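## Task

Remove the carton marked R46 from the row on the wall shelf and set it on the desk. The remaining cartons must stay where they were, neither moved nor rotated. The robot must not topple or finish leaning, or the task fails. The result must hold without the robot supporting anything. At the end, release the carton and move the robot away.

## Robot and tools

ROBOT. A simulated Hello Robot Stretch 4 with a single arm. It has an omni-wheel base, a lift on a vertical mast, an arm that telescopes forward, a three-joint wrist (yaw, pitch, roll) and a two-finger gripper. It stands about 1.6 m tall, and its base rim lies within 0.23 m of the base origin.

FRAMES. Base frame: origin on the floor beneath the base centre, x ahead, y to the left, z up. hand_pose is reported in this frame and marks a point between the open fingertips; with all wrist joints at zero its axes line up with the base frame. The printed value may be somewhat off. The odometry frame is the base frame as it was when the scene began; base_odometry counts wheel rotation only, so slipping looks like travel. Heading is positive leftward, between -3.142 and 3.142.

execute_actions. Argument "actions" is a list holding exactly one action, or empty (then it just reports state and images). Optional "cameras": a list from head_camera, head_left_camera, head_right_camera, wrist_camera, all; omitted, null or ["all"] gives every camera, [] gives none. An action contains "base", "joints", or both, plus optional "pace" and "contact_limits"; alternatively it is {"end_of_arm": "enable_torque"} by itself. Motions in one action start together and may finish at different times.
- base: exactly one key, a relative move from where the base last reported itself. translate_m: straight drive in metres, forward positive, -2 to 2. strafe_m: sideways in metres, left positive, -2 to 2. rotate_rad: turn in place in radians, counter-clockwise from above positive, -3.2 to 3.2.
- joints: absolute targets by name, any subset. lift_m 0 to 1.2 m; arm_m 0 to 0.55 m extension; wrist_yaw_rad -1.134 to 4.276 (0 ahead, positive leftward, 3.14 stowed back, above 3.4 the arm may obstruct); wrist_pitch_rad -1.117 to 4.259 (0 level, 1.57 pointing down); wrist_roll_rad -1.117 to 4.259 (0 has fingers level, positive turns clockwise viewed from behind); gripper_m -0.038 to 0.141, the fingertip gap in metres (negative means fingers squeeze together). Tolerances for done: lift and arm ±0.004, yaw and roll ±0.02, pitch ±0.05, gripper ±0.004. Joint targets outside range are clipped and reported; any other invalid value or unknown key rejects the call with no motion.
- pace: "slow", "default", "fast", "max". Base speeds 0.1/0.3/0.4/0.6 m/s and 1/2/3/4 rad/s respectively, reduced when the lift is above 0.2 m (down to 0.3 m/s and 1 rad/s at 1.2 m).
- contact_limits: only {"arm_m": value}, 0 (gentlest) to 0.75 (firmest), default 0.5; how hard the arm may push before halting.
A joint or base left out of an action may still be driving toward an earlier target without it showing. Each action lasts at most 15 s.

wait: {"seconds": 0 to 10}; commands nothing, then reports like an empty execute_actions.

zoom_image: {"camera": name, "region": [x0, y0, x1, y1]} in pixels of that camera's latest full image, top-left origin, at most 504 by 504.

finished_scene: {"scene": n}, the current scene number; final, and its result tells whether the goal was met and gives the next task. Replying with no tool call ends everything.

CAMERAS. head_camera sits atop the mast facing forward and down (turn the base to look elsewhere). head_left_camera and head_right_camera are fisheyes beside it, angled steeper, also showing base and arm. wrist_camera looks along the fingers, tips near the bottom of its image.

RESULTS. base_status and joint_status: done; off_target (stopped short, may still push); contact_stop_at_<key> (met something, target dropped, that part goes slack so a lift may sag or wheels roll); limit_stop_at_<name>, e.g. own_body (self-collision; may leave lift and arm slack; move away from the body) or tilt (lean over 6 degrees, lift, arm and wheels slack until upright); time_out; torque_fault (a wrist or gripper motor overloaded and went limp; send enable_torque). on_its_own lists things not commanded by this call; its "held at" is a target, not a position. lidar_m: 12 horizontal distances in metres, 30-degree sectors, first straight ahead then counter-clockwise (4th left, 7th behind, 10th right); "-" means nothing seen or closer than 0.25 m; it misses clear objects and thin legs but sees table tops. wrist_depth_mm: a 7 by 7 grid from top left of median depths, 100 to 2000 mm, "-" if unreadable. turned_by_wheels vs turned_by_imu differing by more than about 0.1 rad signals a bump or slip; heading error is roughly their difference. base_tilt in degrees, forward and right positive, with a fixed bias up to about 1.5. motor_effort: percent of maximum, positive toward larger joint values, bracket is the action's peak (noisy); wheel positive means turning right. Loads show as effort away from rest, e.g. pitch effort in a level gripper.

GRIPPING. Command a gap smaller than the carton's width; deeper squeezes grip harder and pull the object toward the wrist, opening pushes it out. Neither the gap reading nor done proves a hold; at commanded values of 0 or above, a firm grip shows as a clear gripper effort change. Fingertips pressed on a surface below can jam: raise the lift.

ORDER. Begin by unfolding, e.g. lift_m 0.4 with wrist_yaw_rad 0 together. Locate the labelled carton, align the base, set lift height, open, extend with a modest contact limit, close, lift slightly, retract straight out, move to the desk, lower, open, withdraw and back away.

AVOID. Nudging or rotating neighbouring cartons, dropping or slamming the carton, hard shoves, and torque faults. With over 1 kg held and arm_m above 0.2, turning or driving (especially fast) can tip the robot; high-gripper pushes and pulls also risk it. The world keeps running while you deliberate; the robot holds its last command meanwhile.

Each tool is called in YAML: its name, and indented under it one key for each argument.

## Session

execute_actions:
  actions: []

Scene clock: 0.00 s.
base_odometry: x=+0.000 y=+0.000 heading=+0.000 (m, m, rad; odometry frame)
turned_by_wheels: +0.000 (rad since the last result)
turned_by_imu: +0.000 (rad since the last result)
base_tilt: forward=-0.2 right=-0.1 (deg)
lidar_m: 2.47 2.38 1.99 1.50 1.45 1.48 1.33 1.28 1.39 2.35 1.87 1.94
base_status: not commanded
joint_positions: lift_m=+0.220 arm_m=+0.002 wrist_yaw_rad=+3.248 wrist_pitch_rad=-0.010 wrist_roll_rad=-0.015 gripper_m=+0.057
joint_status: not commanded
motor_effort: lift_m=+20 arm_m=+0 wrist_yaw_rad=+0 wrist_pitch_rad=-5 wrist_roll_rad=+1 gripper_m=-3 wheel_0=+0 wheel_1=+0 wheel_2=+0 (%)
hand_pose: x=-0.1235 y=+0.0562 z=+0.4016 quat_wxyz=(-0.053, +0.006, -0.007, +0.999) (m; base frame)
wrist_depth_mm: - - 139 - - 1756 1366 / - - 135 - - 1756 1397 / - - 129 1537 - 1756 1397 / - 107 135 1863 - 1756 1397 / 161 139 - - - 1756 1430 / 190 1863 1464 1708 208 1618 1366 / 189 1042 1008 165 1025 960 1078
pictures: head_camera, head_left_camera, head_right_camera, wrist_camera
Images, in order (width x height): head_camera 420x560, head_left_camera 420x672, head_right_camera 420x672, wrist_camera 616x392.

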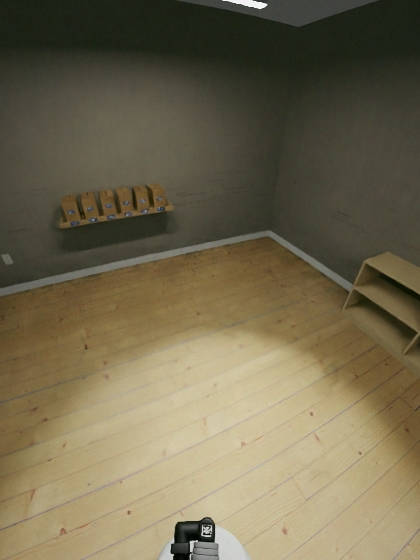

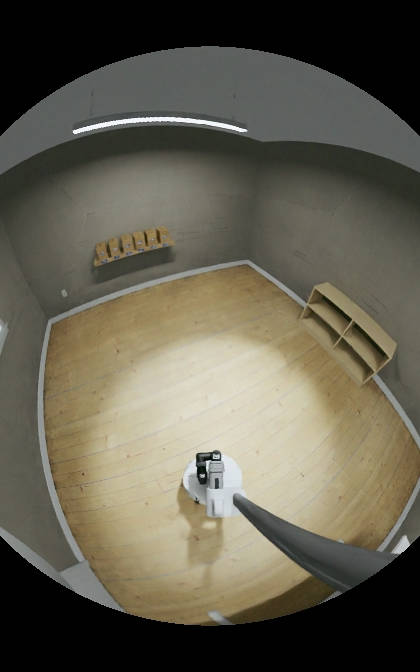

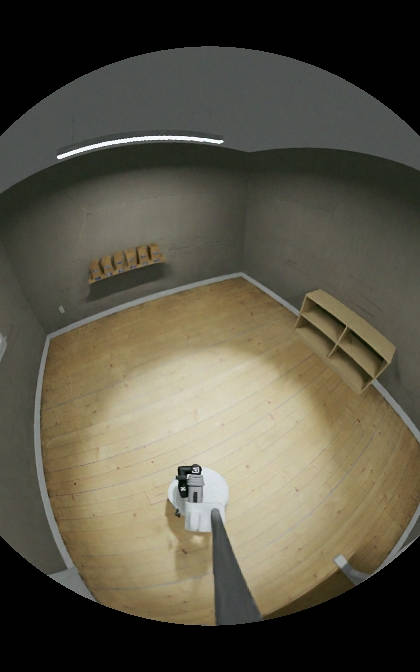

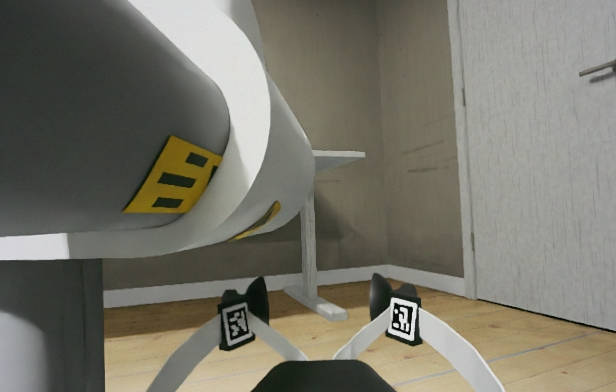

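zoom_image:
  camera: "head_camera"
  region: [40, 165, 190, 255]

Region (40, 165, 190, 255) of head_camera's 420x560 image, scaled by 3.360, with more detail than that image has; it fills the top 302 rows of this view, and the rest is white.

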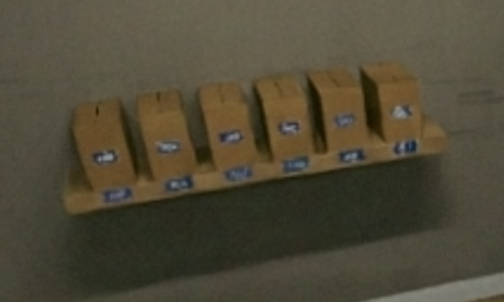

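execute_actions:
  actions:
    - {"base": {"rotate_rad": 0.53}, "joints": {"lift_m": 0.4, "wrist_yaw_rad": 0, "wrist_roll_rad": -0.035}, "pace": "fast"}
  cameras: ["head_camera", "wrist_camera"]

Scene clock: 11.57 s.
base_odometry: x=+0.000 y=+0.000 heading=+0.529 (m, m, rad; odometry frame)
turned_by_wheels: +0.529 (rad since the last result)
turned_by_imu: +0.531 (rad since the last result)
base_tilt: forward=-0.2 right=+0.0 (deg)
lidar_m: 2.39 1.94 1.52 1.44 1.52 1.30 1.26 1.37 2.36 1.90 1.99 2.47
base_status: done
joint_positions: lift_m=+0.400 arm_m=+0.002 wrist_yaw_rad=+0.001 wrist_pitch_rad=-0.010 wrist_roll_rad=-0.034 gripper_m=+0.057
joint_status: all done
motor_effort: lift_m=+24(27) arm_m=+0(0) wrist_yaw_rad=-2(7) wrist_pitch_rad=-5(5) wrist_roll_rad=+0(7) gripper_m=-4(2) wheel_0=-3(10) wheel_1=-3(9) wheel_2=-1(8) (%)
hand_pose: x=+0.4612 y=-0.0873 z=+0.5809 quat_wxyz=(+1.000, -0.017, -0.005, +0.000) (m; base frame)
wrist_depth_mm: - - - - - - - / - - - - - - - / - - - - - - - / - - - - - - - / - - - - - - - / - - 1921 - 208 - - / 1618 1499 1366 166 1397 1336 1499
pictures: head_camera, wrist_camera
Images, in order (width x height): head_camera 420x560, wrist_camera 616x392.

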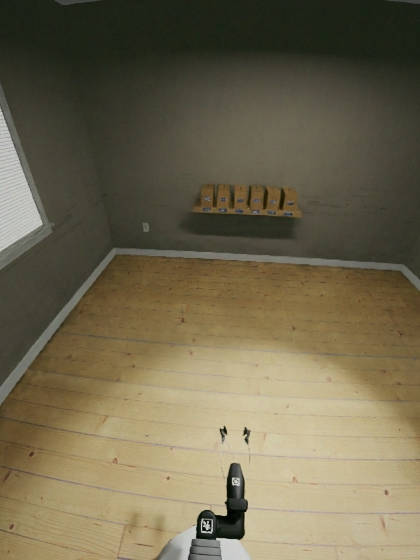

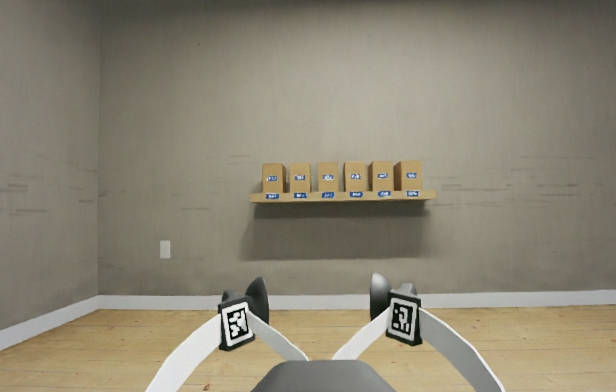

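zoom_image:
  camera: "wrist_camera"
  region: [240, 145, 450, 215]

zoom_image:
  camera: "head_camera"
  region: [185, 170, 310, 230]

Region (240, 145, 450, 215) of wrist_camera's 616x392 image, scaled by 2.400.

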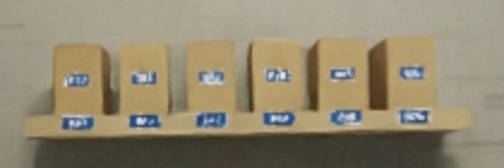

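Region (185, 170, 310, 230) of head_camera's 420x560 image, scaled by 4.032, with more detail than that image has; it fills the top 242 rows of this view, and the rest is white.

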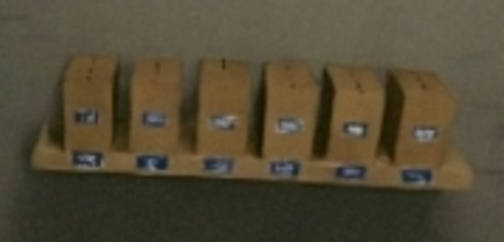

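execute_actions:
  actions:
    - {"base": {"translate_m": 1.3}, "joints": {"lift_m": 0.52, "gripper_m": 0.125}, "pace": "max"}
  cameras: ["head_camera", "wrist_camera"]

Scene clock: 25.53 s.
base_odometry: x=+1.122 y=+0.657 heading=+0.530 (m, m, rad; odometry frame)
turned_by_wheels: +0.000 (rad since the last result)
turned_by_imu: -0.010 (rad since the last result)
base_tilt: forward=-0.2 right=-0.1 (deg)
lidar_m: 1.10 1.43 1.42 1.38 1.45 2.10 3.39 3.21 1.99 1.96 1.90 1.16
base_status: done
joint_positions: lift_m=+0.520 arm_m=+0.002 wrist_yaw_rad=+0.000 wrist_pitch_rad=-0.010 wrist_roll_rad=-0.034 gripper_m=+0.125
joint_status: all done
motor_effort: lift_m=+22(28) arm_m=+0(0) wrist_yaw_rad=-1(3) wrist_pitch_rad=-4(5) wrist_roll_rad=-1(2) gripper_m=-1(3) wheel_0=+2(11) wheel_1=+1(10) wheel_2=+3(15) (%)
hand_pose: x=+0.4611 y=-0.0874 z=+0.7010 quat_wxyz=(+1.000, -0.017, -0.005, +0.000) (m; base frame)
wrist_depth_mm: 1205 1205 1182 1182 1182 1138 1138 / 1205 1182 1182 1182 1138 1118 1118 / 1205 1182 1182 1138 1138 931 1138 / 1182 1182 904 891 891 866 878 / 1160 1182 1160 1138 1118 1118 1098 / 1160 1160 218 1138 1098 212 1098 / 1160 1138 1138 145 1118 1118 1098
pictures: head_camera, wrist_camera
Images, in order (width x height): head_camera 420x560, wrist_camera 616x392.

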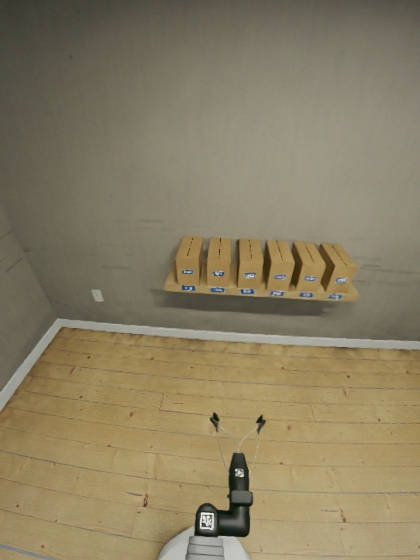

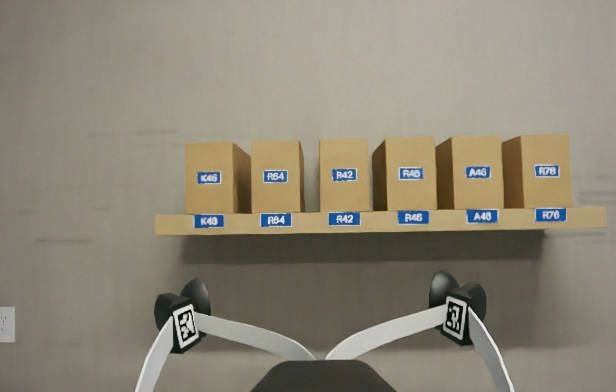

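zoom_image:
  camera: "wrist_camera"
  region: [300, 125, 610, 245]

zoom_image:
  camera: "wrist_camera"
  region: [170, 125, 450, 245]

Region (300, 125, 610, 245) of wrist_camera's 616x392 image, scaled by 1.626; it fills the top 195 rows of this view, and the rest is white.

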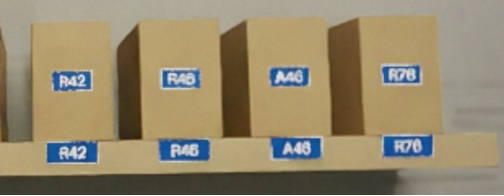

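Region (170, 125, 450, 245) of wrist_camera's 616x392 image, scaled by 1.800; it fills the top 216 rows of this view, and the rest is white.

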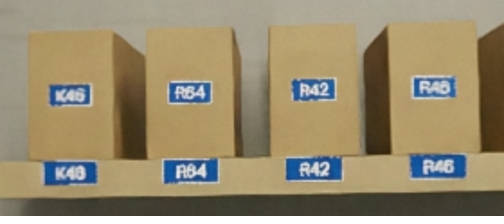

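execute_actions:
  actions:
    - {"base": {"translate_m": 0.75}, "joints": {"lift_m": 1.11, "wrist_pitch_rad": 1.57, "wrist_roll_rad": -0.02}, "pace": "max"}
  cameras: ["head_right_camera", "wrist_camera"]

Scene clock: 45.03 s.
base_odometry: x=+1.769 y=+1.036 heading=+0.530 (m, m, rad; odometry frame)
turned_by_wheels: +0.000 (rad since the last result)
turned_by_imu: -0.006 (rad since the last result)
base_tilt: forward=-0.3 right=+0.0 (deg)
lidar_m: 0.36 0.39 0.90 1.41 1.43 2.04 - 2.78 2.20 2.27 0.54 0.37
base_status: done
joint_positions: lift_m=+1.110 arm_m=+0.002 wrist_yaw_rad=+0.000 wrist_pitch_rad=+1.570 wrist_roll_rad=-0.020 gripper_m=+0.125
joint_status: all done
motor_effort: lift_m=+23(27) arm_m=+0(0) wrist_yaw_rad=-1(0) wrist_pitch_rad=+2(3) wrist_roll_rad=+0(5) gripper_m=-2(2) wheel_0=+2(10) wheel_1=+2(9) wheel_2=+0(17) (%)
hand_pose: x=+0.1729 y=-0.0874 z=+0.9995 quat_wxyz=(+0.707, -0.007, +0.707, +0.007) (m; base frame)
wrist_depth_mm: 322 338 320 462 327 351 351 / 484 477 462 477 473 469 469 / 1255 1255 1229 1205 1205 1205 1182 / 1229 1229 1229 1205 1229 1182 1205 / 1229 1205 1205 991 1182 1182 1182 / 1229 1205 219 991 1205 223 1182 / 1205 1205 1182 145 1160 1160 1160
pictures: head_right_camera, wrist_camera
Images, in order (width x height): head_right_camera 420x672, wrist_camera 616x392.

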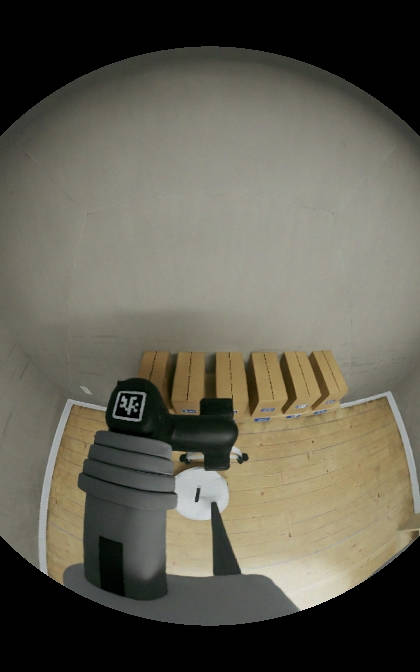

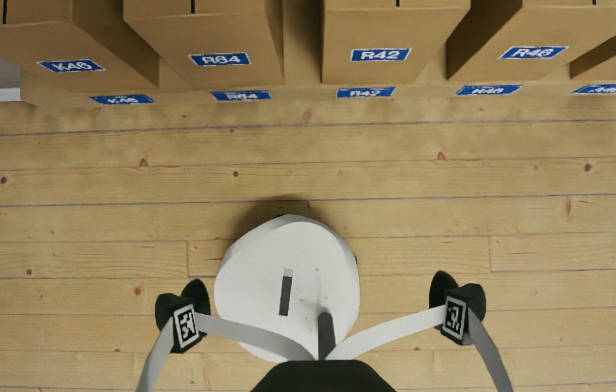

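execute_actions:
  actions:
    - {"base": {"strafe_m": -0.24}, "joints": {"lift_m": 1.085, "arm_m": 0.333, "wrist_roll_rad": -0.01, "gripper_m": 0.123}, "pace": "fast"}
  cameras: ["head_right_camera", "wrist_camera"]

zoom_image:
  camera: "wrist_camera"
  region: [130, 250, 330, 370]

zoom_image:
  camera: "wrist_camera"
  region: [310, 250, 510, 370]

Scene clock: 55.07 s.
base_odometry: x=+1.890 y=+0.829 heading=+0.530 (m, m, rad; odometry frame)
turned_by_wheels: +0.000 (rad since the last result)
turned_by_imu: -0.002 (rad since the last result)
base_tilt: forward=-0.2 right=+0.0 (deg)
lidar_m: 0.35 0.37 0.54 1.62 1.70 2.40 - 2.36 2.01 2.07 0.52 0.36
base_status: done
joint_positions: lift_m=+1.085 arm_m=+0.332 wrist_yaw_rad=+0.000 wrist_pitch_rad=+1.570 wrist_roll_rad=-0.010 gripper_m=+0.123
joint_status: all done
motor_effort: lift_m=+15(19) arm_m=+8(8) wrist_yaw_rad=-1(1) wrist_pitch_rad=+2(1) wrist_roll_rad=+1(3) gripper_m=-1(2) wheel_0=+2(10) wheel_1=-2(11) wheel_2=+0(1) (%)
hand_pose: x=+0.5027 y=-0.0874 z=+0.9751 quat_wxyz=(+0.707, -0.004, +0.707, +0.004) (m; base frame)
wrist_depth_mm: 158 157 160 163 165 166 172 / 220 225 232 236 241 245 246 / 272 270 285 267 314 265 263 / 271 268 283 266 265 263 262 / 268 268 307 264 263 260 260 / 267 265 220 263 262 258 258 / 266 265 298 145 293 257 258
pictures: head_right_camera, wrist_camera
Images, in order (width x height): head_right_camera 420x672, wrist_camera 616x392.

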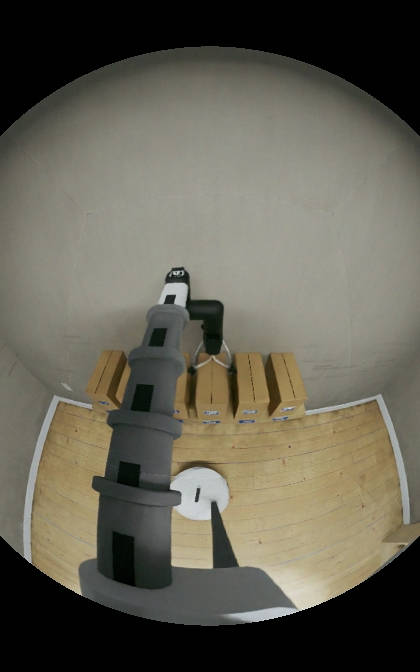

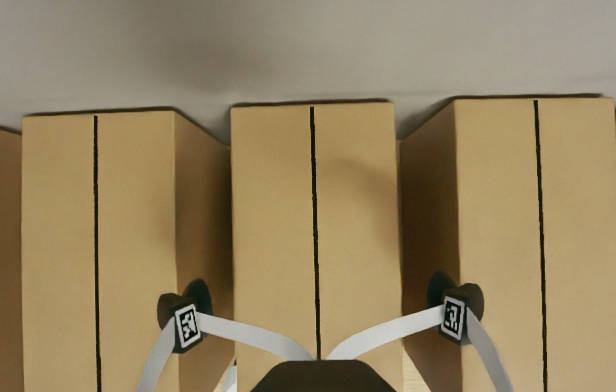

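Region (130, 250, 330, 370) of wrist_camera's 616x392 image, scaled by 2.520; it fills the top 302 rows of this view, and the rest is white.

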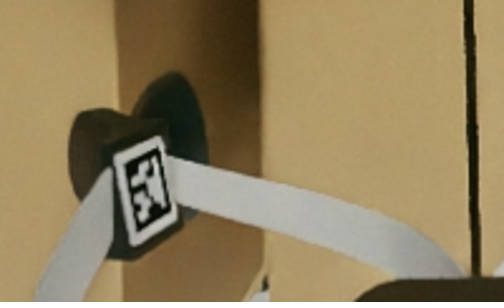

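Region (310, 250, 510, 370) of wrist_camera's 616x392 image, scaled by 2.520; it fills the top 302 rows of this view, and the rest is white.

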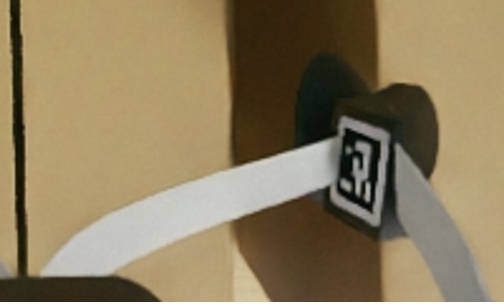

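execute_actions:
  actions:
    - {"joints": {"lift_m": 1.05, "gripper_m": 0.121}}
  cameras: ["wrist_camera"]

zoom_image:
  camera: "wrist_camera"
  region: [130, 250, 330, 370]

zoom_image:
  camera: "wrist_camera"
  region: [310, 250, 510, 370]

Scene clock: 66.83 s.
base_odometry: x=+1.890 y=+0.829 heading=+0.530 (m, m, rad; odometry frame)
turned_by_wheels: +0.000 (rad since the last result)
turned_by_imu: -0.001 (rad since the last result)
base_tilt: forward=-0.2 right=+0.0 (deg)
lidar_m: 0.36 0.38 0.52 1.64 1.70 2.38 - 2.40 2.00 2.07 0.49 0.36
base_status: not commanded
joint_positions: lift_m=+1.050 arm_m=+0.332 wrist_yaw_rad=+0.000 wrist_pitch_rad=+1.570 wrist_roll_rad=-0.010 gripper_m=+0.121
joint_status: all done
motor_effort: lift_m=+15(14) arm_m=+8(8) wrist_yaw_rad=-1(1) wrist_pitch_rad=+3(2) wrist_roll_rad=-1(1) gripper_m=-1(2) wheel_0=+2(1) wheel_1=-2(2) wheel_2=+0(0) (%)
hand_pose: x=+0.5027 y=-0.0874 z=+0.9401 quat_wxyz=(+0.707, -0.004, +0.707, +0.004) (m; base frame)
wrist_depth_mm: 158 157 160 163 165 167 172 / 218 225 232 233 232 229 229 / 236 236 235 231 232 230 229 / 236 235 233 231 230 229 228 / 234 233 281 229 229 228 225 / 232 231 218 228 227 224 225 / 231 230 249 144 226 225 224
pictures: wrist_camera
Images, in order (width x height): wrist_camera 616x392.

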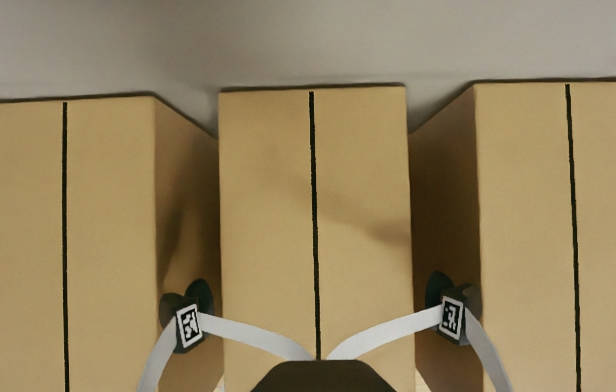

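Region (130, 250, 330, 370) of wrist_camera's 616x392 image, scaled by 2.520; it fills the top 302 rows of this view, and the rest is white.

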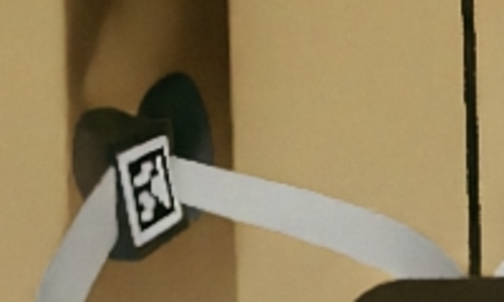

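Region (310, 250, 510, 370) of wrist_camera's 616x392 image, scaled by 2.520; it fills the top 302 rows of this view, and the rest is white.

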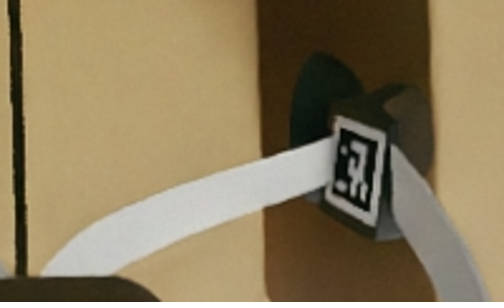

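execute_actions:
  actions:
    - {"base": {"strafe_m": 0.0015}, "joints": {"gripper_m": 0.12}, "pace": "slow"}
  cameras: ["wrist_camera"]

zoom_image:
  camera: "wrist_camera"
  region: [130, 250, 330, 370]

zoom_image:
  camera: "wrist_camera"
  region: [310, 250, 510, 370]

Scene clock: 73.17 s.
base_odometry: x=+1.889 y=+0.831 heading=+0.530 (m, m, rad; odometry frame)
turned_by_wheels: +0.000 (rad since the last result)
turned_by_imu: -0.001 (rad since the last result)
base_tilt: forward=-0.2 right=+0.0 (deg)
lidar_m: 0.34 0.36 0.52 1.63 1.67 2.37 - 2.39 1.99 2.09 0.52 0.37
base_status: done
joint_positions: lift_m=+1.050 arm_m=+0.332 wrist_yaw_rad=+0.000 wrist_pitch_rad=+1.570 wrist_roll_rad=-0.010 gripper_m=+0.120
joint_status: all done
motor_effort: lift_m=+14(14) arm_m=+8(8) wrist_yaw_rad=-2(1) wrist_pitch_rad=+2(3) wrist_roll_rad=+0(1) gripper_m=-2(3) wheel_0=-1(5) wheel_1=+0(5) wheel_2=+0(1) (%)
hand_pose: x=+0.5027 y=-0.0874 z=+0.9401 quat_wxyz=(+0.707, -0.004, +0.707, +0.004) (m; base frame)
wrist_depth_mm: 158 157 161 163 165 166 172 / 219 225 232 233 233 230 229 / 236 236 281 233 231 229 229 / 235 234 278 230 229 229 227 / 234 233 274 229 229 228 226 / 232 231 217 229 227 224 224 / 232 230 247 144 227 224 224
pictures: wrist_camera
Images, in order (width x height): wrist_camera 616x392.

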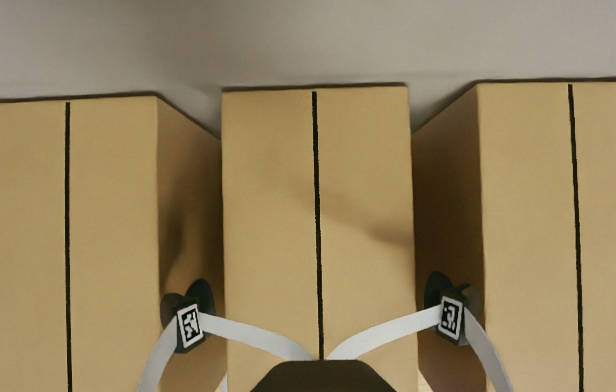

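Region (130, 250, 330, 370) of wrist_camera's 616x392 image, scaled by 2.520; it fills the top 302 rows of this view, and the rest is white.

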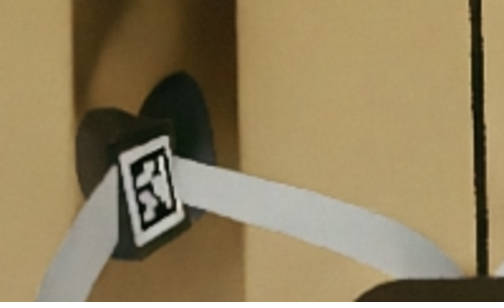

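Region (310, 250, 510, 370) of wrist_camera's 616x392 image, scaled by 2.520; it fills the top 302 rows of this view, and the rest is white.

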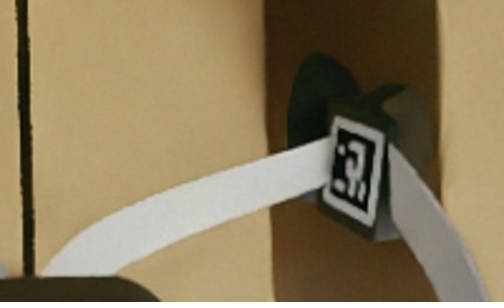

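execute_actions:
  actions:
    - {"joints": {"lift_m": 1.014}, "pace": "slow"}
  cameras: ["wrist_camera"]

Scene clock: 77.90 s.
base_odometry: x=+1.889 y=+0.831 heading=+0.530 (m, m, rad; odometry frame)
turned_by_wheels: +0.000 (rad since the last result)
turned_by_imu: -0.001 (rad since the last result)
base_tilt: forward=-0.2 right=-0.1 (deg)
lidar_m: 0.36 0.37 0.51 1.64 1.68 2.38 - 2.37 2.02 2.07 0.52 0.36
base_status: not commanded
joint_positions: lift_m=+1.014 arm_m=+0.332 wrist_yaw_rad=+0.000 wrist_pitch_rad=+1.570 wrist_roll_rad=-0.010 gripper_m=+0.120
joint_status: all done
motor_effort: lift_m=+14(14) arm_m=+8(8) wrist_yaw_rad=-1(1) wrist_pitch_rad=+3(2) wrist_roll_rad=-1(1) gripper_m=-3(2) wheel_0=-1(1) wheel_1=+0(0) wheel_2=+0(0) (%)
hand_pose: x=+0.5027 y=-0.0874 z=+0.9042 quat_wxyz=(+0.707, -0.004, +0.707, +0.004) (m; base frame)
wrist_depth_mm: 158 157 160 163 165 166 172 / 201 204 198 198 196 206 195 / 200 204 197 196 195 223 193 / 198 202 196 195 194 224 192 / 197 200 195 195 193 226 191 / 197 197 194 193 191 196 189 / 195 195 193 144 191 196 189
pictures: wrist_camera
Images, in order (width x height): wrist_camera 616x392.

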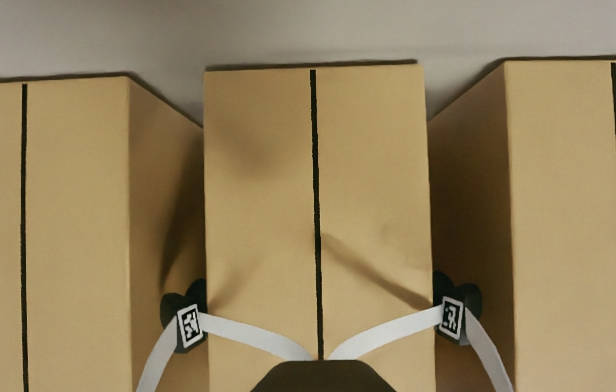

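Fingers are in the gaps with no sign of contact. Closing the grip now.

execute_actions:
  actions:
    - {"joints": {"gripper_m": 0.06}}
  cameras: ["wrist_camera"]

Scene clock: 80.93 s.
base_odometry: x=+1.889 y=+0.831 heading=+0.530 (m, m, rad; odometry frame)
turned_by_wheels: +0.000 (rad since the last result)
turned_by_imu: -0.001 (rad since the last result)
base_tilt: forward=-0.2 right=+0.0 (deg)
lidar_m: 0.34 0.38 0.52 1.62 1.69 2.36 - 2.40 2.00 2.07 0.53 0.37
base_status: not commanded
joint_positions: lift_m=+1.014 arm_m=+0.332 wrist_yaw_rad=+0.000 wrist_pitch_rad=+1.570 wrist_roll_rad=-0.010 gripper_m=+0.061
joint_status: all done
motor_effort: lift_m=+15(14) arm_m=+8(8) wrist_yaw_rad=-2(1) wrist_pitch_rad=+2(2) wrist_roll_rad=+1(3) gripper_m=-27(26) wheel_0=-1(1) wheel_1=+0(1) wheel_2=+0(0) (%)
hand_pose: x=+0.5027 y=-0.0874 z=+0.9041 quat_wxyz=(+0.707, -0.004, +0.707, +0.004) (m; base frame)
wrist_depth_mm: 158 157 161 163 165 167 173 / 200 204 181 180 179 206 194 / 200 203 179 178 178 224 193 / 198 202 179 178 177 225 192 / 197 200 177 177 175 226 190 / 196 196 176 175 174 182 190 / 196 174 175 175 173 211 163
pictures: wrist_camera
Images, in order (width x height): wrist_camera 616x392.

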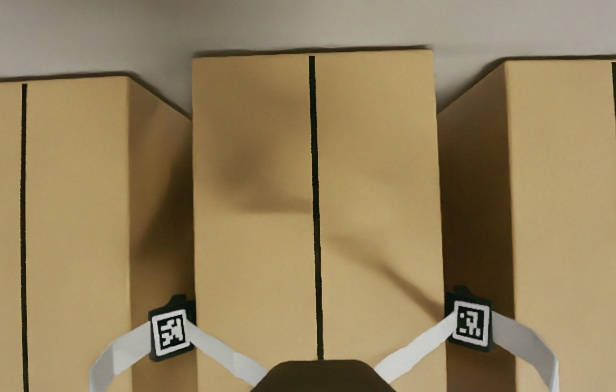

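execute_actions:
  actions:
    - {"joints": {"lift_m": 1.08}, "pace": "fast"}
  cameras: ["wrist_camera"]

Scene clock: 83.40 s.
base_odometry: x=+1.889 y=+0.831 heading=+0.530 (m, m, rad; odometry frame)
turned_by_wheels: +0.000 (rad since the last result)
turned_by_imu: -0.001 (rad since the last result)
base_tilt: forward=-0.2 right=+0.0 (deg)
lidar_m: 0.35 0.39 0.54 1.63 1.69 2.39 - 2.42 2.02 2.05 0.50 0.37
base_status: not commanded
joint_positions: lift_m=+1.080 arm_m=+0.332 wrist_yaw_rad=+0.000 wrist_pitch_rad=+1.570 wrist_roll_rad=-0.010 gripper_m=+0.061
joint_status: all done
motor_effort: lift_m=+25(24) arm_m=+8(8) wrist_yaw_rad=-1(1) wrist_pitch_rad=+1(2) wrist_roll_rad=+0(1) gripper_m=-25(26) wheel_0=-1(1) wheel_1=+0(0) wheel_2=+0(0) (%)
hand_pose: x=+0.5027 y=-0.0874 z=+0.9693 quat_wxyz=(+0.707, -0.004, +0.707, +0.004) (m; base frame)
wrist_depth_mm: 159 158 161 163 166 167 173 / 220 227 180 179 178 245 247 / 265 264 179 178 177 257 257 / 264 263 178 177 176 256 255 / 263 260 177 176 175 255 254 / 262 259 176 175 174 182 253 / 260 174 175 174 173 252 251
pictures: wrist_camera
Images, in order (width x height): wrist_camera 616x392.

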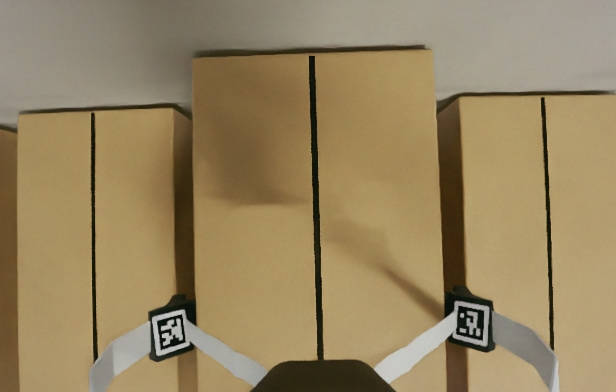

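execute_actions:
  actions:
    - {"base": {"translate_m": -0.95}, "joints": {"arm_m": 0.06}, "pace": "fast"}
  cameras: ["wrist_camera", "head_right_camera"]

execute_actions:
  actions:
    - {"base": {"rotate_rad": 3.09}, "joints": {"lift_m": 0.6}, "pace": "fast"}

Scene clock: 92.10 s.
base_odometry: x=+1.070 y=+0.351 heading=+0.530 (m, m, rad; odometry frame)
turned_by_wheels: +0.000 (rad since the last result)
turned_by_imu: +0.003 (rad since the last result)
base_tilt: forward=-0.2 right=+0.0 (deg)
lidar_m: 0.30 1.36 1.68 1.62 1.75 2.43 3.19 2.89 1.75 1.65 2.14 0.32
base_status: done
joint_positions: lift_m=+1.080 arm_m=+0.061 wrist_yaw_rad=+0.000 wrist_pitch_rad=+1.570 wrist_roll_rad=-0.010 gripper_m=+0.061
joint_status: all done
motor_effort: lift_m=+24(24) arm_m=-8(8) wrist_yaw_rad=+0(2) wrist_pitch_rad=+1(3) wrist_roll_rad=+1(1) gripper_m=-26(26) wheel_0=-4(6) wheel_1=-2(7) wheel_2=+1(13) (%)
hand_pose: x=+0.2325 y=-0.0874 z=+0.9693 quat_wxyz=(+0.707, -0.004, +0.707, +0.004) (m; base frame)
wrist_depth_mm: 1229 1205 1205 1229 1205 1182 1205 / 1229 1205 180 179 179 1182 1160 / 1205 1229 180 179 178 1182 1138 / 1205 1205 178 178 176 1160 1182 / 1205 1205 177 176 175 1160 1138 / 1182 1160 176 175 174 182 1138 / 1182 174 175 174 173 1160 1138
pictures: head_right_camera, wrist_camera
Images, in order (width x height): head_right_camera 420x672, wrist_camera 616x392.

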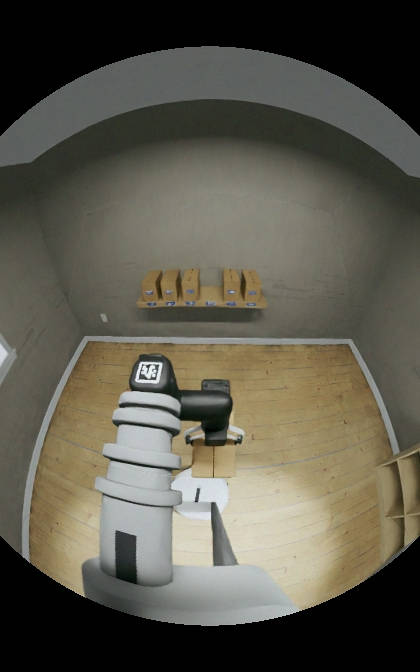

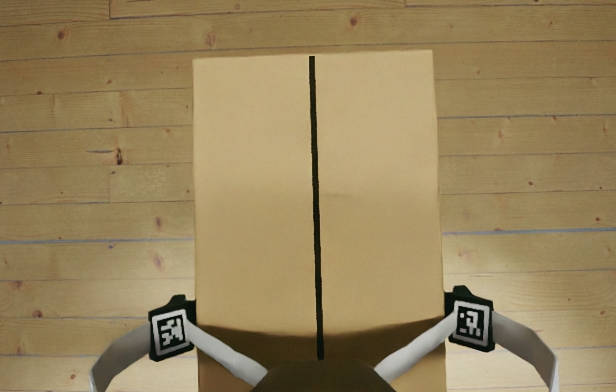

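Scene clock: 95.63 s.
base_odometry: x=+1.070 y=+0.351 heading=-2.664 (m, m, rad; odometry frame)
turned_by_wheels: +3.089 (rad since the last result)
turned_by_imu: +3.109 (rad since the last result)
base_tilt: forward=-0.2 right=+0.0 (deg)
lidar_m: 2.37 3.08 1.76 1.64 2.11 1.37 1.27 1.34 1.74 1.63 1.72 0.34
base_status: done
joint_positions: lift_m=+0.600 arm_m=+0.061 wrist_yaw_rad=+0.000 wrist_pitch_rad=+1.570 wrist_roll_rad=-0.010 gripper_m=+0.061
joint_status: all done
motor_effort: lift_m=+15(23) arm_m=-8(8) wrist_yaw_rad=-1(0) wrist_pitch_rad=+3(1) wrist_roll_rad=-1(1) gripper_m=-27(27) wheel_0=-5(9) wheel_1=-3(7) wheel_2=-2(6) (%)
hand_pose: x=+0.2326 y=-0.0874 z=+0.4900 quat_wxyz=(+0.707, -0.004, +0.707, +0.004) (m; base frame)
wrist_depth_mm: 732 741 732 715 715 715 715 / 732 723 180 179 178 715 707 / 732 723 179 178 177 707 699 / 715 715 178 177 176 699 707 / 715 715 177 176 175 699 691 / 715 707 176 175 174 182 691 / 715 174 175 174 172 691 691
pictures: head_camera, head_left_camera, head_right_camera, wrist_camera
Images, in order (width x height): head_camera 420x560, head_left_camera 420x672, head_right_camera 420x672, wrist_camera 616x392.

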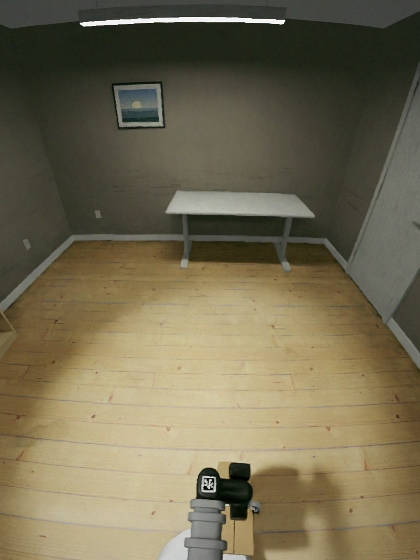

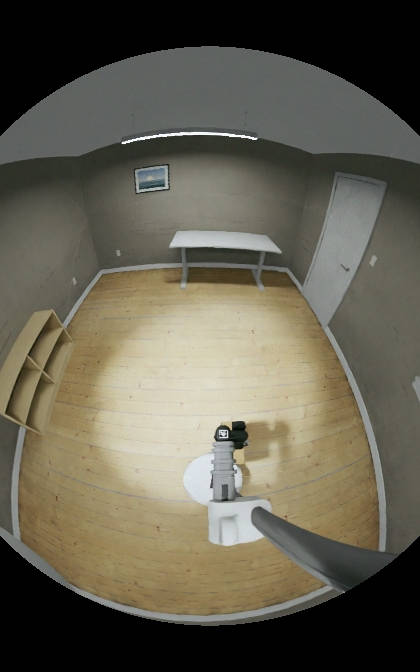

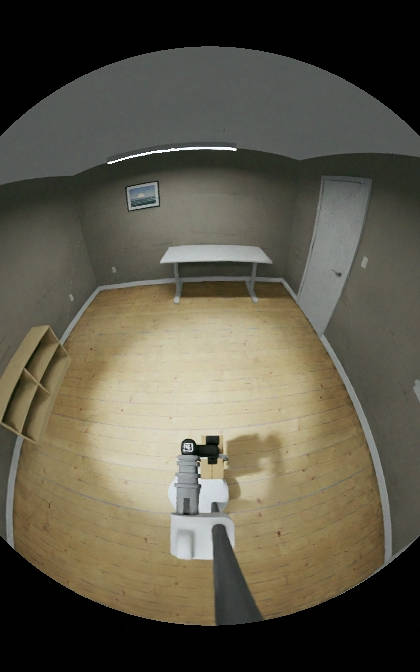

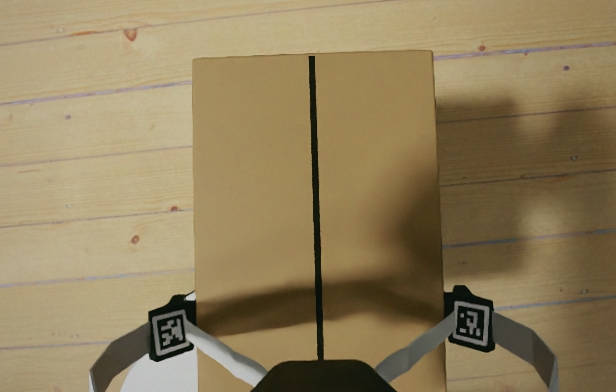

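execute_actions:
  actions:
    - {"base": {"translate_m": 2.0}, "joints": {"lift_m": 1.04, "arm_m": 0.45}, "pace": "max"}
  cameras: ["wrist_camera", "head_right_camera"]

Scene clock: 105.90 s.
base_odometry: x=-0.706 y=-0.569 heading=-2.664 (m, m, rad; odometry frame)
turned_by_wheels: +0.000 (rad since the last result)
turned_by_imu: -0.014 (rad since the last result)
base_tilt: forward=-0.2 right=+0.0 (deg)
lidar_m: 0.36 0.40 0.54 2.14 1.90 2.41 3.63 2.39 1.68 1.54 0.60 0.41
base_status: done
joint_positions: lift_m=+1.040 arm_m=+0.449 wrist_yaw_rad=+0.000 wrist_pitch_rad=+1.570 wrist_roll_rad=-0.010 gripper_m=+0.061
joint_status: all done
motor_effort: lift_m=+24(28) arm_m=+8(8) wrist_yaw_rad=-1(0) wrist_pitch_rad=+2(1) wrist_roll_rad=+1(0) gripper_m=-26(26) wheel_0=+3(9) wheel_1=+1(9) wheel_2=+0(16) (%)
hand_pose: x=+0.6198 y=-0.0874 z=+0.9294 quat_wxyz=(+0.707, -0.004, +0.707, +0.004) (m; base frame)
wrist_depth_mm: 445 442 439 433 433 433 430 / 442 439 181 179 179 430 427 / 439 436 180 178 178 427 427 / 436 433 178 177 177 424 424 / 436 430 177 176 175 424 421 / 436 430 177 175 174 182 418 / 430 175 175 175 173 415 418
pictures: head_right_camera, wrist_camera
Images, in order (width x height): head_right_camera 420x672, wrist_camera 616x392.

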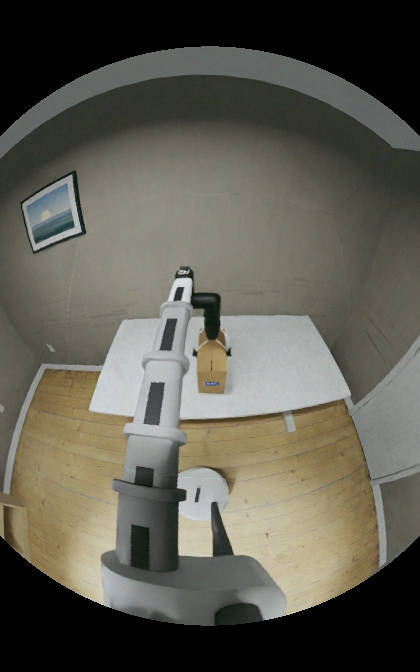

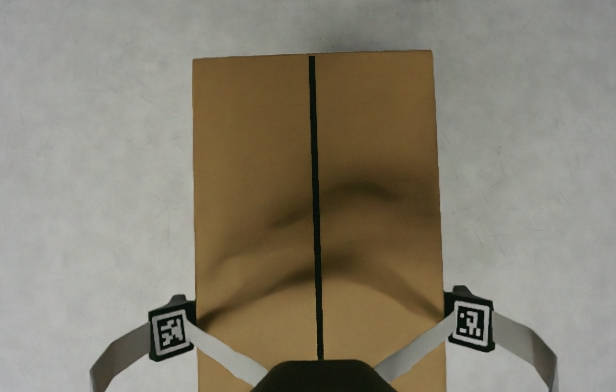

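execute_actions:
  actions:
    - {"joints": {"lift_m": 0.978, "gripper_m": 0.09}}
  cameras: ["wrist_camera"]

Scene clock: 112.43 s.
base_odometry: x=-0.706 y=-0.569 heading=-2.664 (m, m, rad; odometry frame)
turned_by_wheels: +0.000 (rad since the last result)
turned_by_imu: -0.001 (rad since the last result)
base_tilt: forward=-0.2 right=+0.0 (deg)
lidar_m: 0.37 0.41 0.54 2.14 1.88 2.40 3.63 2.39 1.68 1.54 0.58 0.43
base_status: not commanded
joint_positions: lift_m=+0.978 arm_m=+0.449 wrist_yaw_rad=+0.000 wrist_pitch_rad=+1.570 wrist_roll_rad=-0.010 gripper_m=+0.090
joint_status: all done
motor_effort: lift_m=+15(23) arm_m=+8(8) wrist_yaw_rad=-1(1) wrist_pitch_rad=+2(2) wrist_roll_rad=+2(0) gripper_m=-16(26) wheel_0=+3(3) wheel_1=+1(2) wheel_2=+0(0) (%)
hand_pose: x=+0.6198 y=-0.0874 z=+0.8681 quat_wxyz=(+0.707, -0.004, +0.707, +0.004) (m; base frame)
wrist_depth_mm: 382 379 377 375 375 370 368 / 379 377 192 190 190 368 368 / 377 375 190 189 188 366 364 / 375 375 189 188 187 364 364 / 375 370 188 187 186 362 362 / 373 370 187 186 184 359 357 / 368 366 185 185 182 357 357
pictures: wrist_camera
Images, in order (width x height): wrist_camera 616x392.

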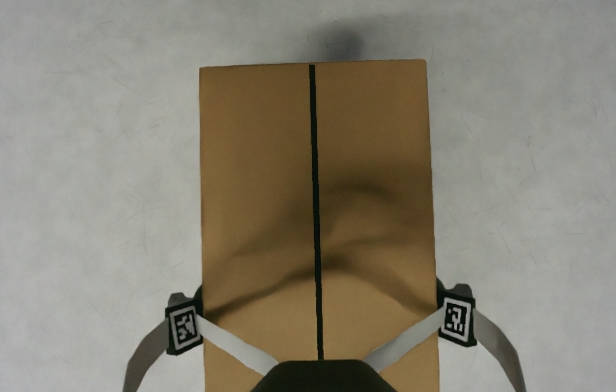

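execute_actions:
  actions:
    - {"joints": {"lift_m": 0.974, "gripper_m": 0.136}}
  cameras: ["wrist_camera"]

Scene clock: 115.20 s.
base_odometry: x=-0.706 y=-0.569 heading=-2.664 (m, m, rad; odometry frame)
turned_by_wheels: +0.000 (rad since the last result)
turned_by_imu: -0.001 (rad since the last result)
base_tilt: forward=-0.2 right=+0.0 (deg)
lidar_m: 0.37 0.41 0.53 2.13 1.87 2.42 3.60 2.37 1.65 1.54 0.59 0.40
base_status: not commanded
joint_positions: lift_m=+0.975 arm_m=+0.449 wrist_yaw_rad=+0.000 wrist_pitch_rad=+1.571 wrist_roll_rad=-0.010 gripper_m=+0.136
joint_status: all done
motor_effort: lift_m=+11(16) arm_m=+8(8) wrist_yaw_rad=+0(0) wrist_pitch_rad=-1(4) wrist_roll_rad=+0(2) gripper_m=-2(15) wheel_0=+3(3) wheel_1=+1(1) wheel_2=-1(0) (%)
hand_pose: x=+0.6195 y=-0.0874 z=+0.8644 quat_wxyz=(+0.707, -0.004, +0.707, +0.004) (m; base frame)
wrist_depth_mm: 379 379 375 375 373 370 368 / 379 377 375 187 188 366 366 / 375 375 186 186 187 366 366 / 373 373 185 186 186 364 362 / 373 370 184 184 185 359 359 / 368 368 182 183 183 195 357 / 368 366 181 146 183 357 355
pictures: wrist_camera
Images, in order (width x height): wrist_camera 616x392.

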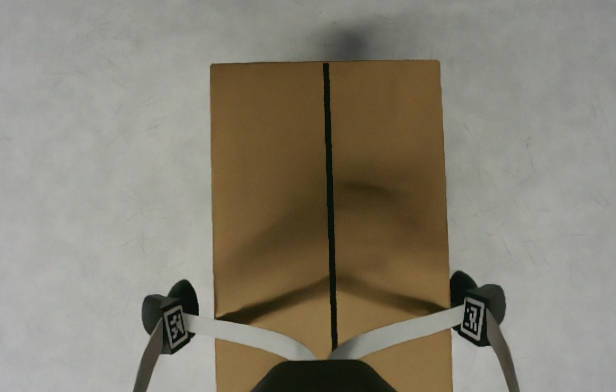

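execute_actions:
  actions:
    - {"joints": {"lift_m": 1.0}, "pace": "slow"}
  cameras: ["wrist_camera"]

Scene clock: 117.87 s.
base_odometry: x=-0.706 y=-0.569 heading=-2.664 (m, m, rad; odometry frame)
turned_by_wheels: +0.000 (rad since the last result)
turned_by_imu: -0.001 (rad since the last result)
base_tilt: forward=-0.2 right=-0.1 (deg)
lidar_m: 0.37 0.41 0.55 2.13 1.90 2.39 3.62 2.36 1.69 1.53 0.59 0.42
base_status: not commanded
joint_positions: lift_m=+1.000 arm_m=+0.449 wrist_yaw_rad=+0.000 wrist_pitch_rad=+1.570 wrist_roll_rad=-0.010 gripper_m=+0.136
joint_status: all done
motor_effort: lift_m=+25(24) arm_m=+8(8) wrist_yaw_rad=-1(0) wrist_pitch_rad=+3(1) wrist_roll_rad=+1(0) gripper_m=+0(1) wheel_0=+3(3) wheel_1=+1(1) wheel_2=-1(0) (%)
hand_pose: x=+0.6198 y=-0.0874 z=+0.8893 quat_wxyz=(+0.707, -0.004, +0.707, +0.004) (m; base frame)
wrist_depth_mm: 402 402 399 397 397 392 389 / 399 399 399 213 392 389 389 / 399 397 213 212 212 387 387 / 399 397 212 211 210 384 384 / 397 394 211 210 209 384 382 / 392 392 210 208 207 208 377 / 392 387 209 148 206 377 375
pictures: wrist_camera
Images, in order (width x height): wrist_camera 616x392.

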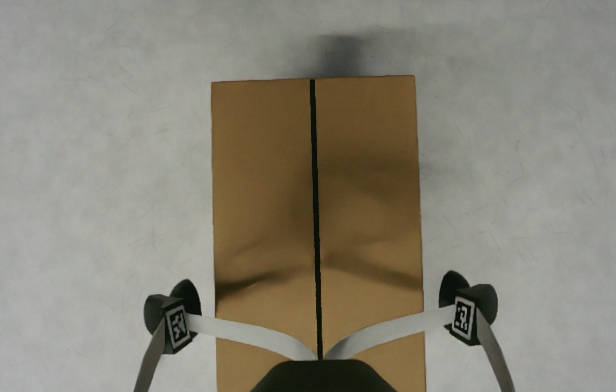

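The carton has settled flat on the desk and the fingers are free. I'll pull the arm back to clear it.

execute_actions:
  actions:
    - {"joints": {"lift_m": 1.1, "arm_m": 0.05}, "pace": "fast"}
  cameras: ["wrist_camera", "head_left_camera"]

Scene clock: 120.93 s.
base_odometry: x=-0.706 y=-0.569 heading=-2.664 (m, m, rad; odometry frame)
turned_by_wheels: +0.000 (rad since the last result)
turned_by_imu: -0.001 (rad since the last result)
base_tilt: forward=-0.2 right=+0.0 (deg)
lidar_m: 0.38 0.39 0.56 2.14 1.91 2.41 3.63 2.38 1.68 1.53 0.59 0.43
base_status: not commanded
joint_positions: lift_m=+1.100 arm_m=+0.051 wrist_yaw_rad=+0.000 wrist_pitch_rad=+1.570 wrist_roll_rad=-0.010 gripper_m=+0.136
joint_status: all done
motor_effort: lift_m=+24(26) arm_m=-8(9) wrist_yaw_rad=-1(1) wrist_pitch_rad=+1(3) wrist_roll_rad=+0(0) gripper_m=-1(1) wheel_0=+3(3) wheel_1=+1(1) wheel_2=-1(0) (%)
hand_pose: x=+0.2225 y=-0.0874 z=+0.9894 quat_wxyz=(+0.707, -0.004, +0.707, +0.004) (m; base frame)
wrist_depth_mm: 508 504 500 452 496 496 488 / 508 504 500 496 496 492 492 / 878 1205 1229 1205 1205 1205 1182 / 1229 1229 1205 1182 1205 1182 1205 / 1229 1182 1182 976 1182 1160 1182 / 1205 1205 976 991 1182 208 1160 / 1205 1205 1182 148 1160 1182 1160
pictures: head_left_camera, wrist_camera
Images, in order (width x height): head_left_camera 420x672, wrist_camera 616x392.

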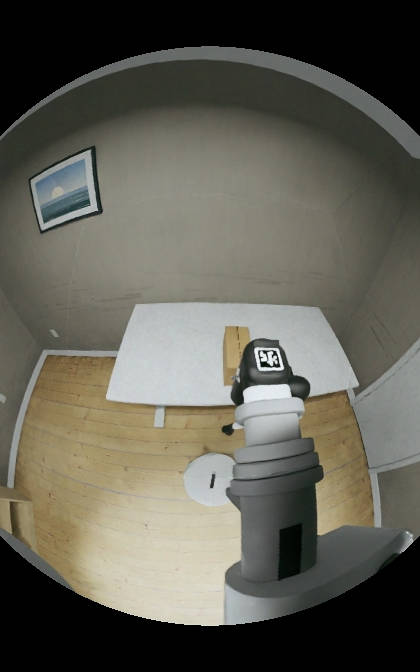

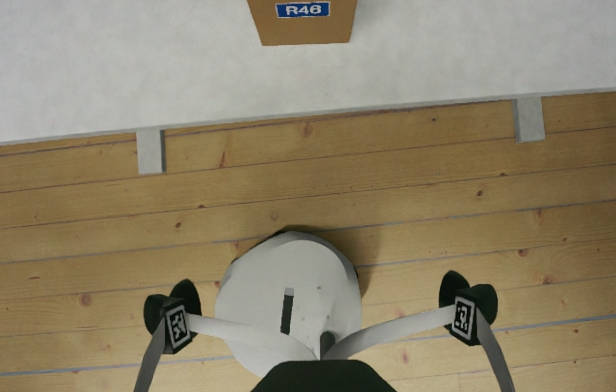

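Carton R46 is upright on the desk and the robot is clear of it.

finished_scene:
  scene: 2

The scene is finished: the task was done.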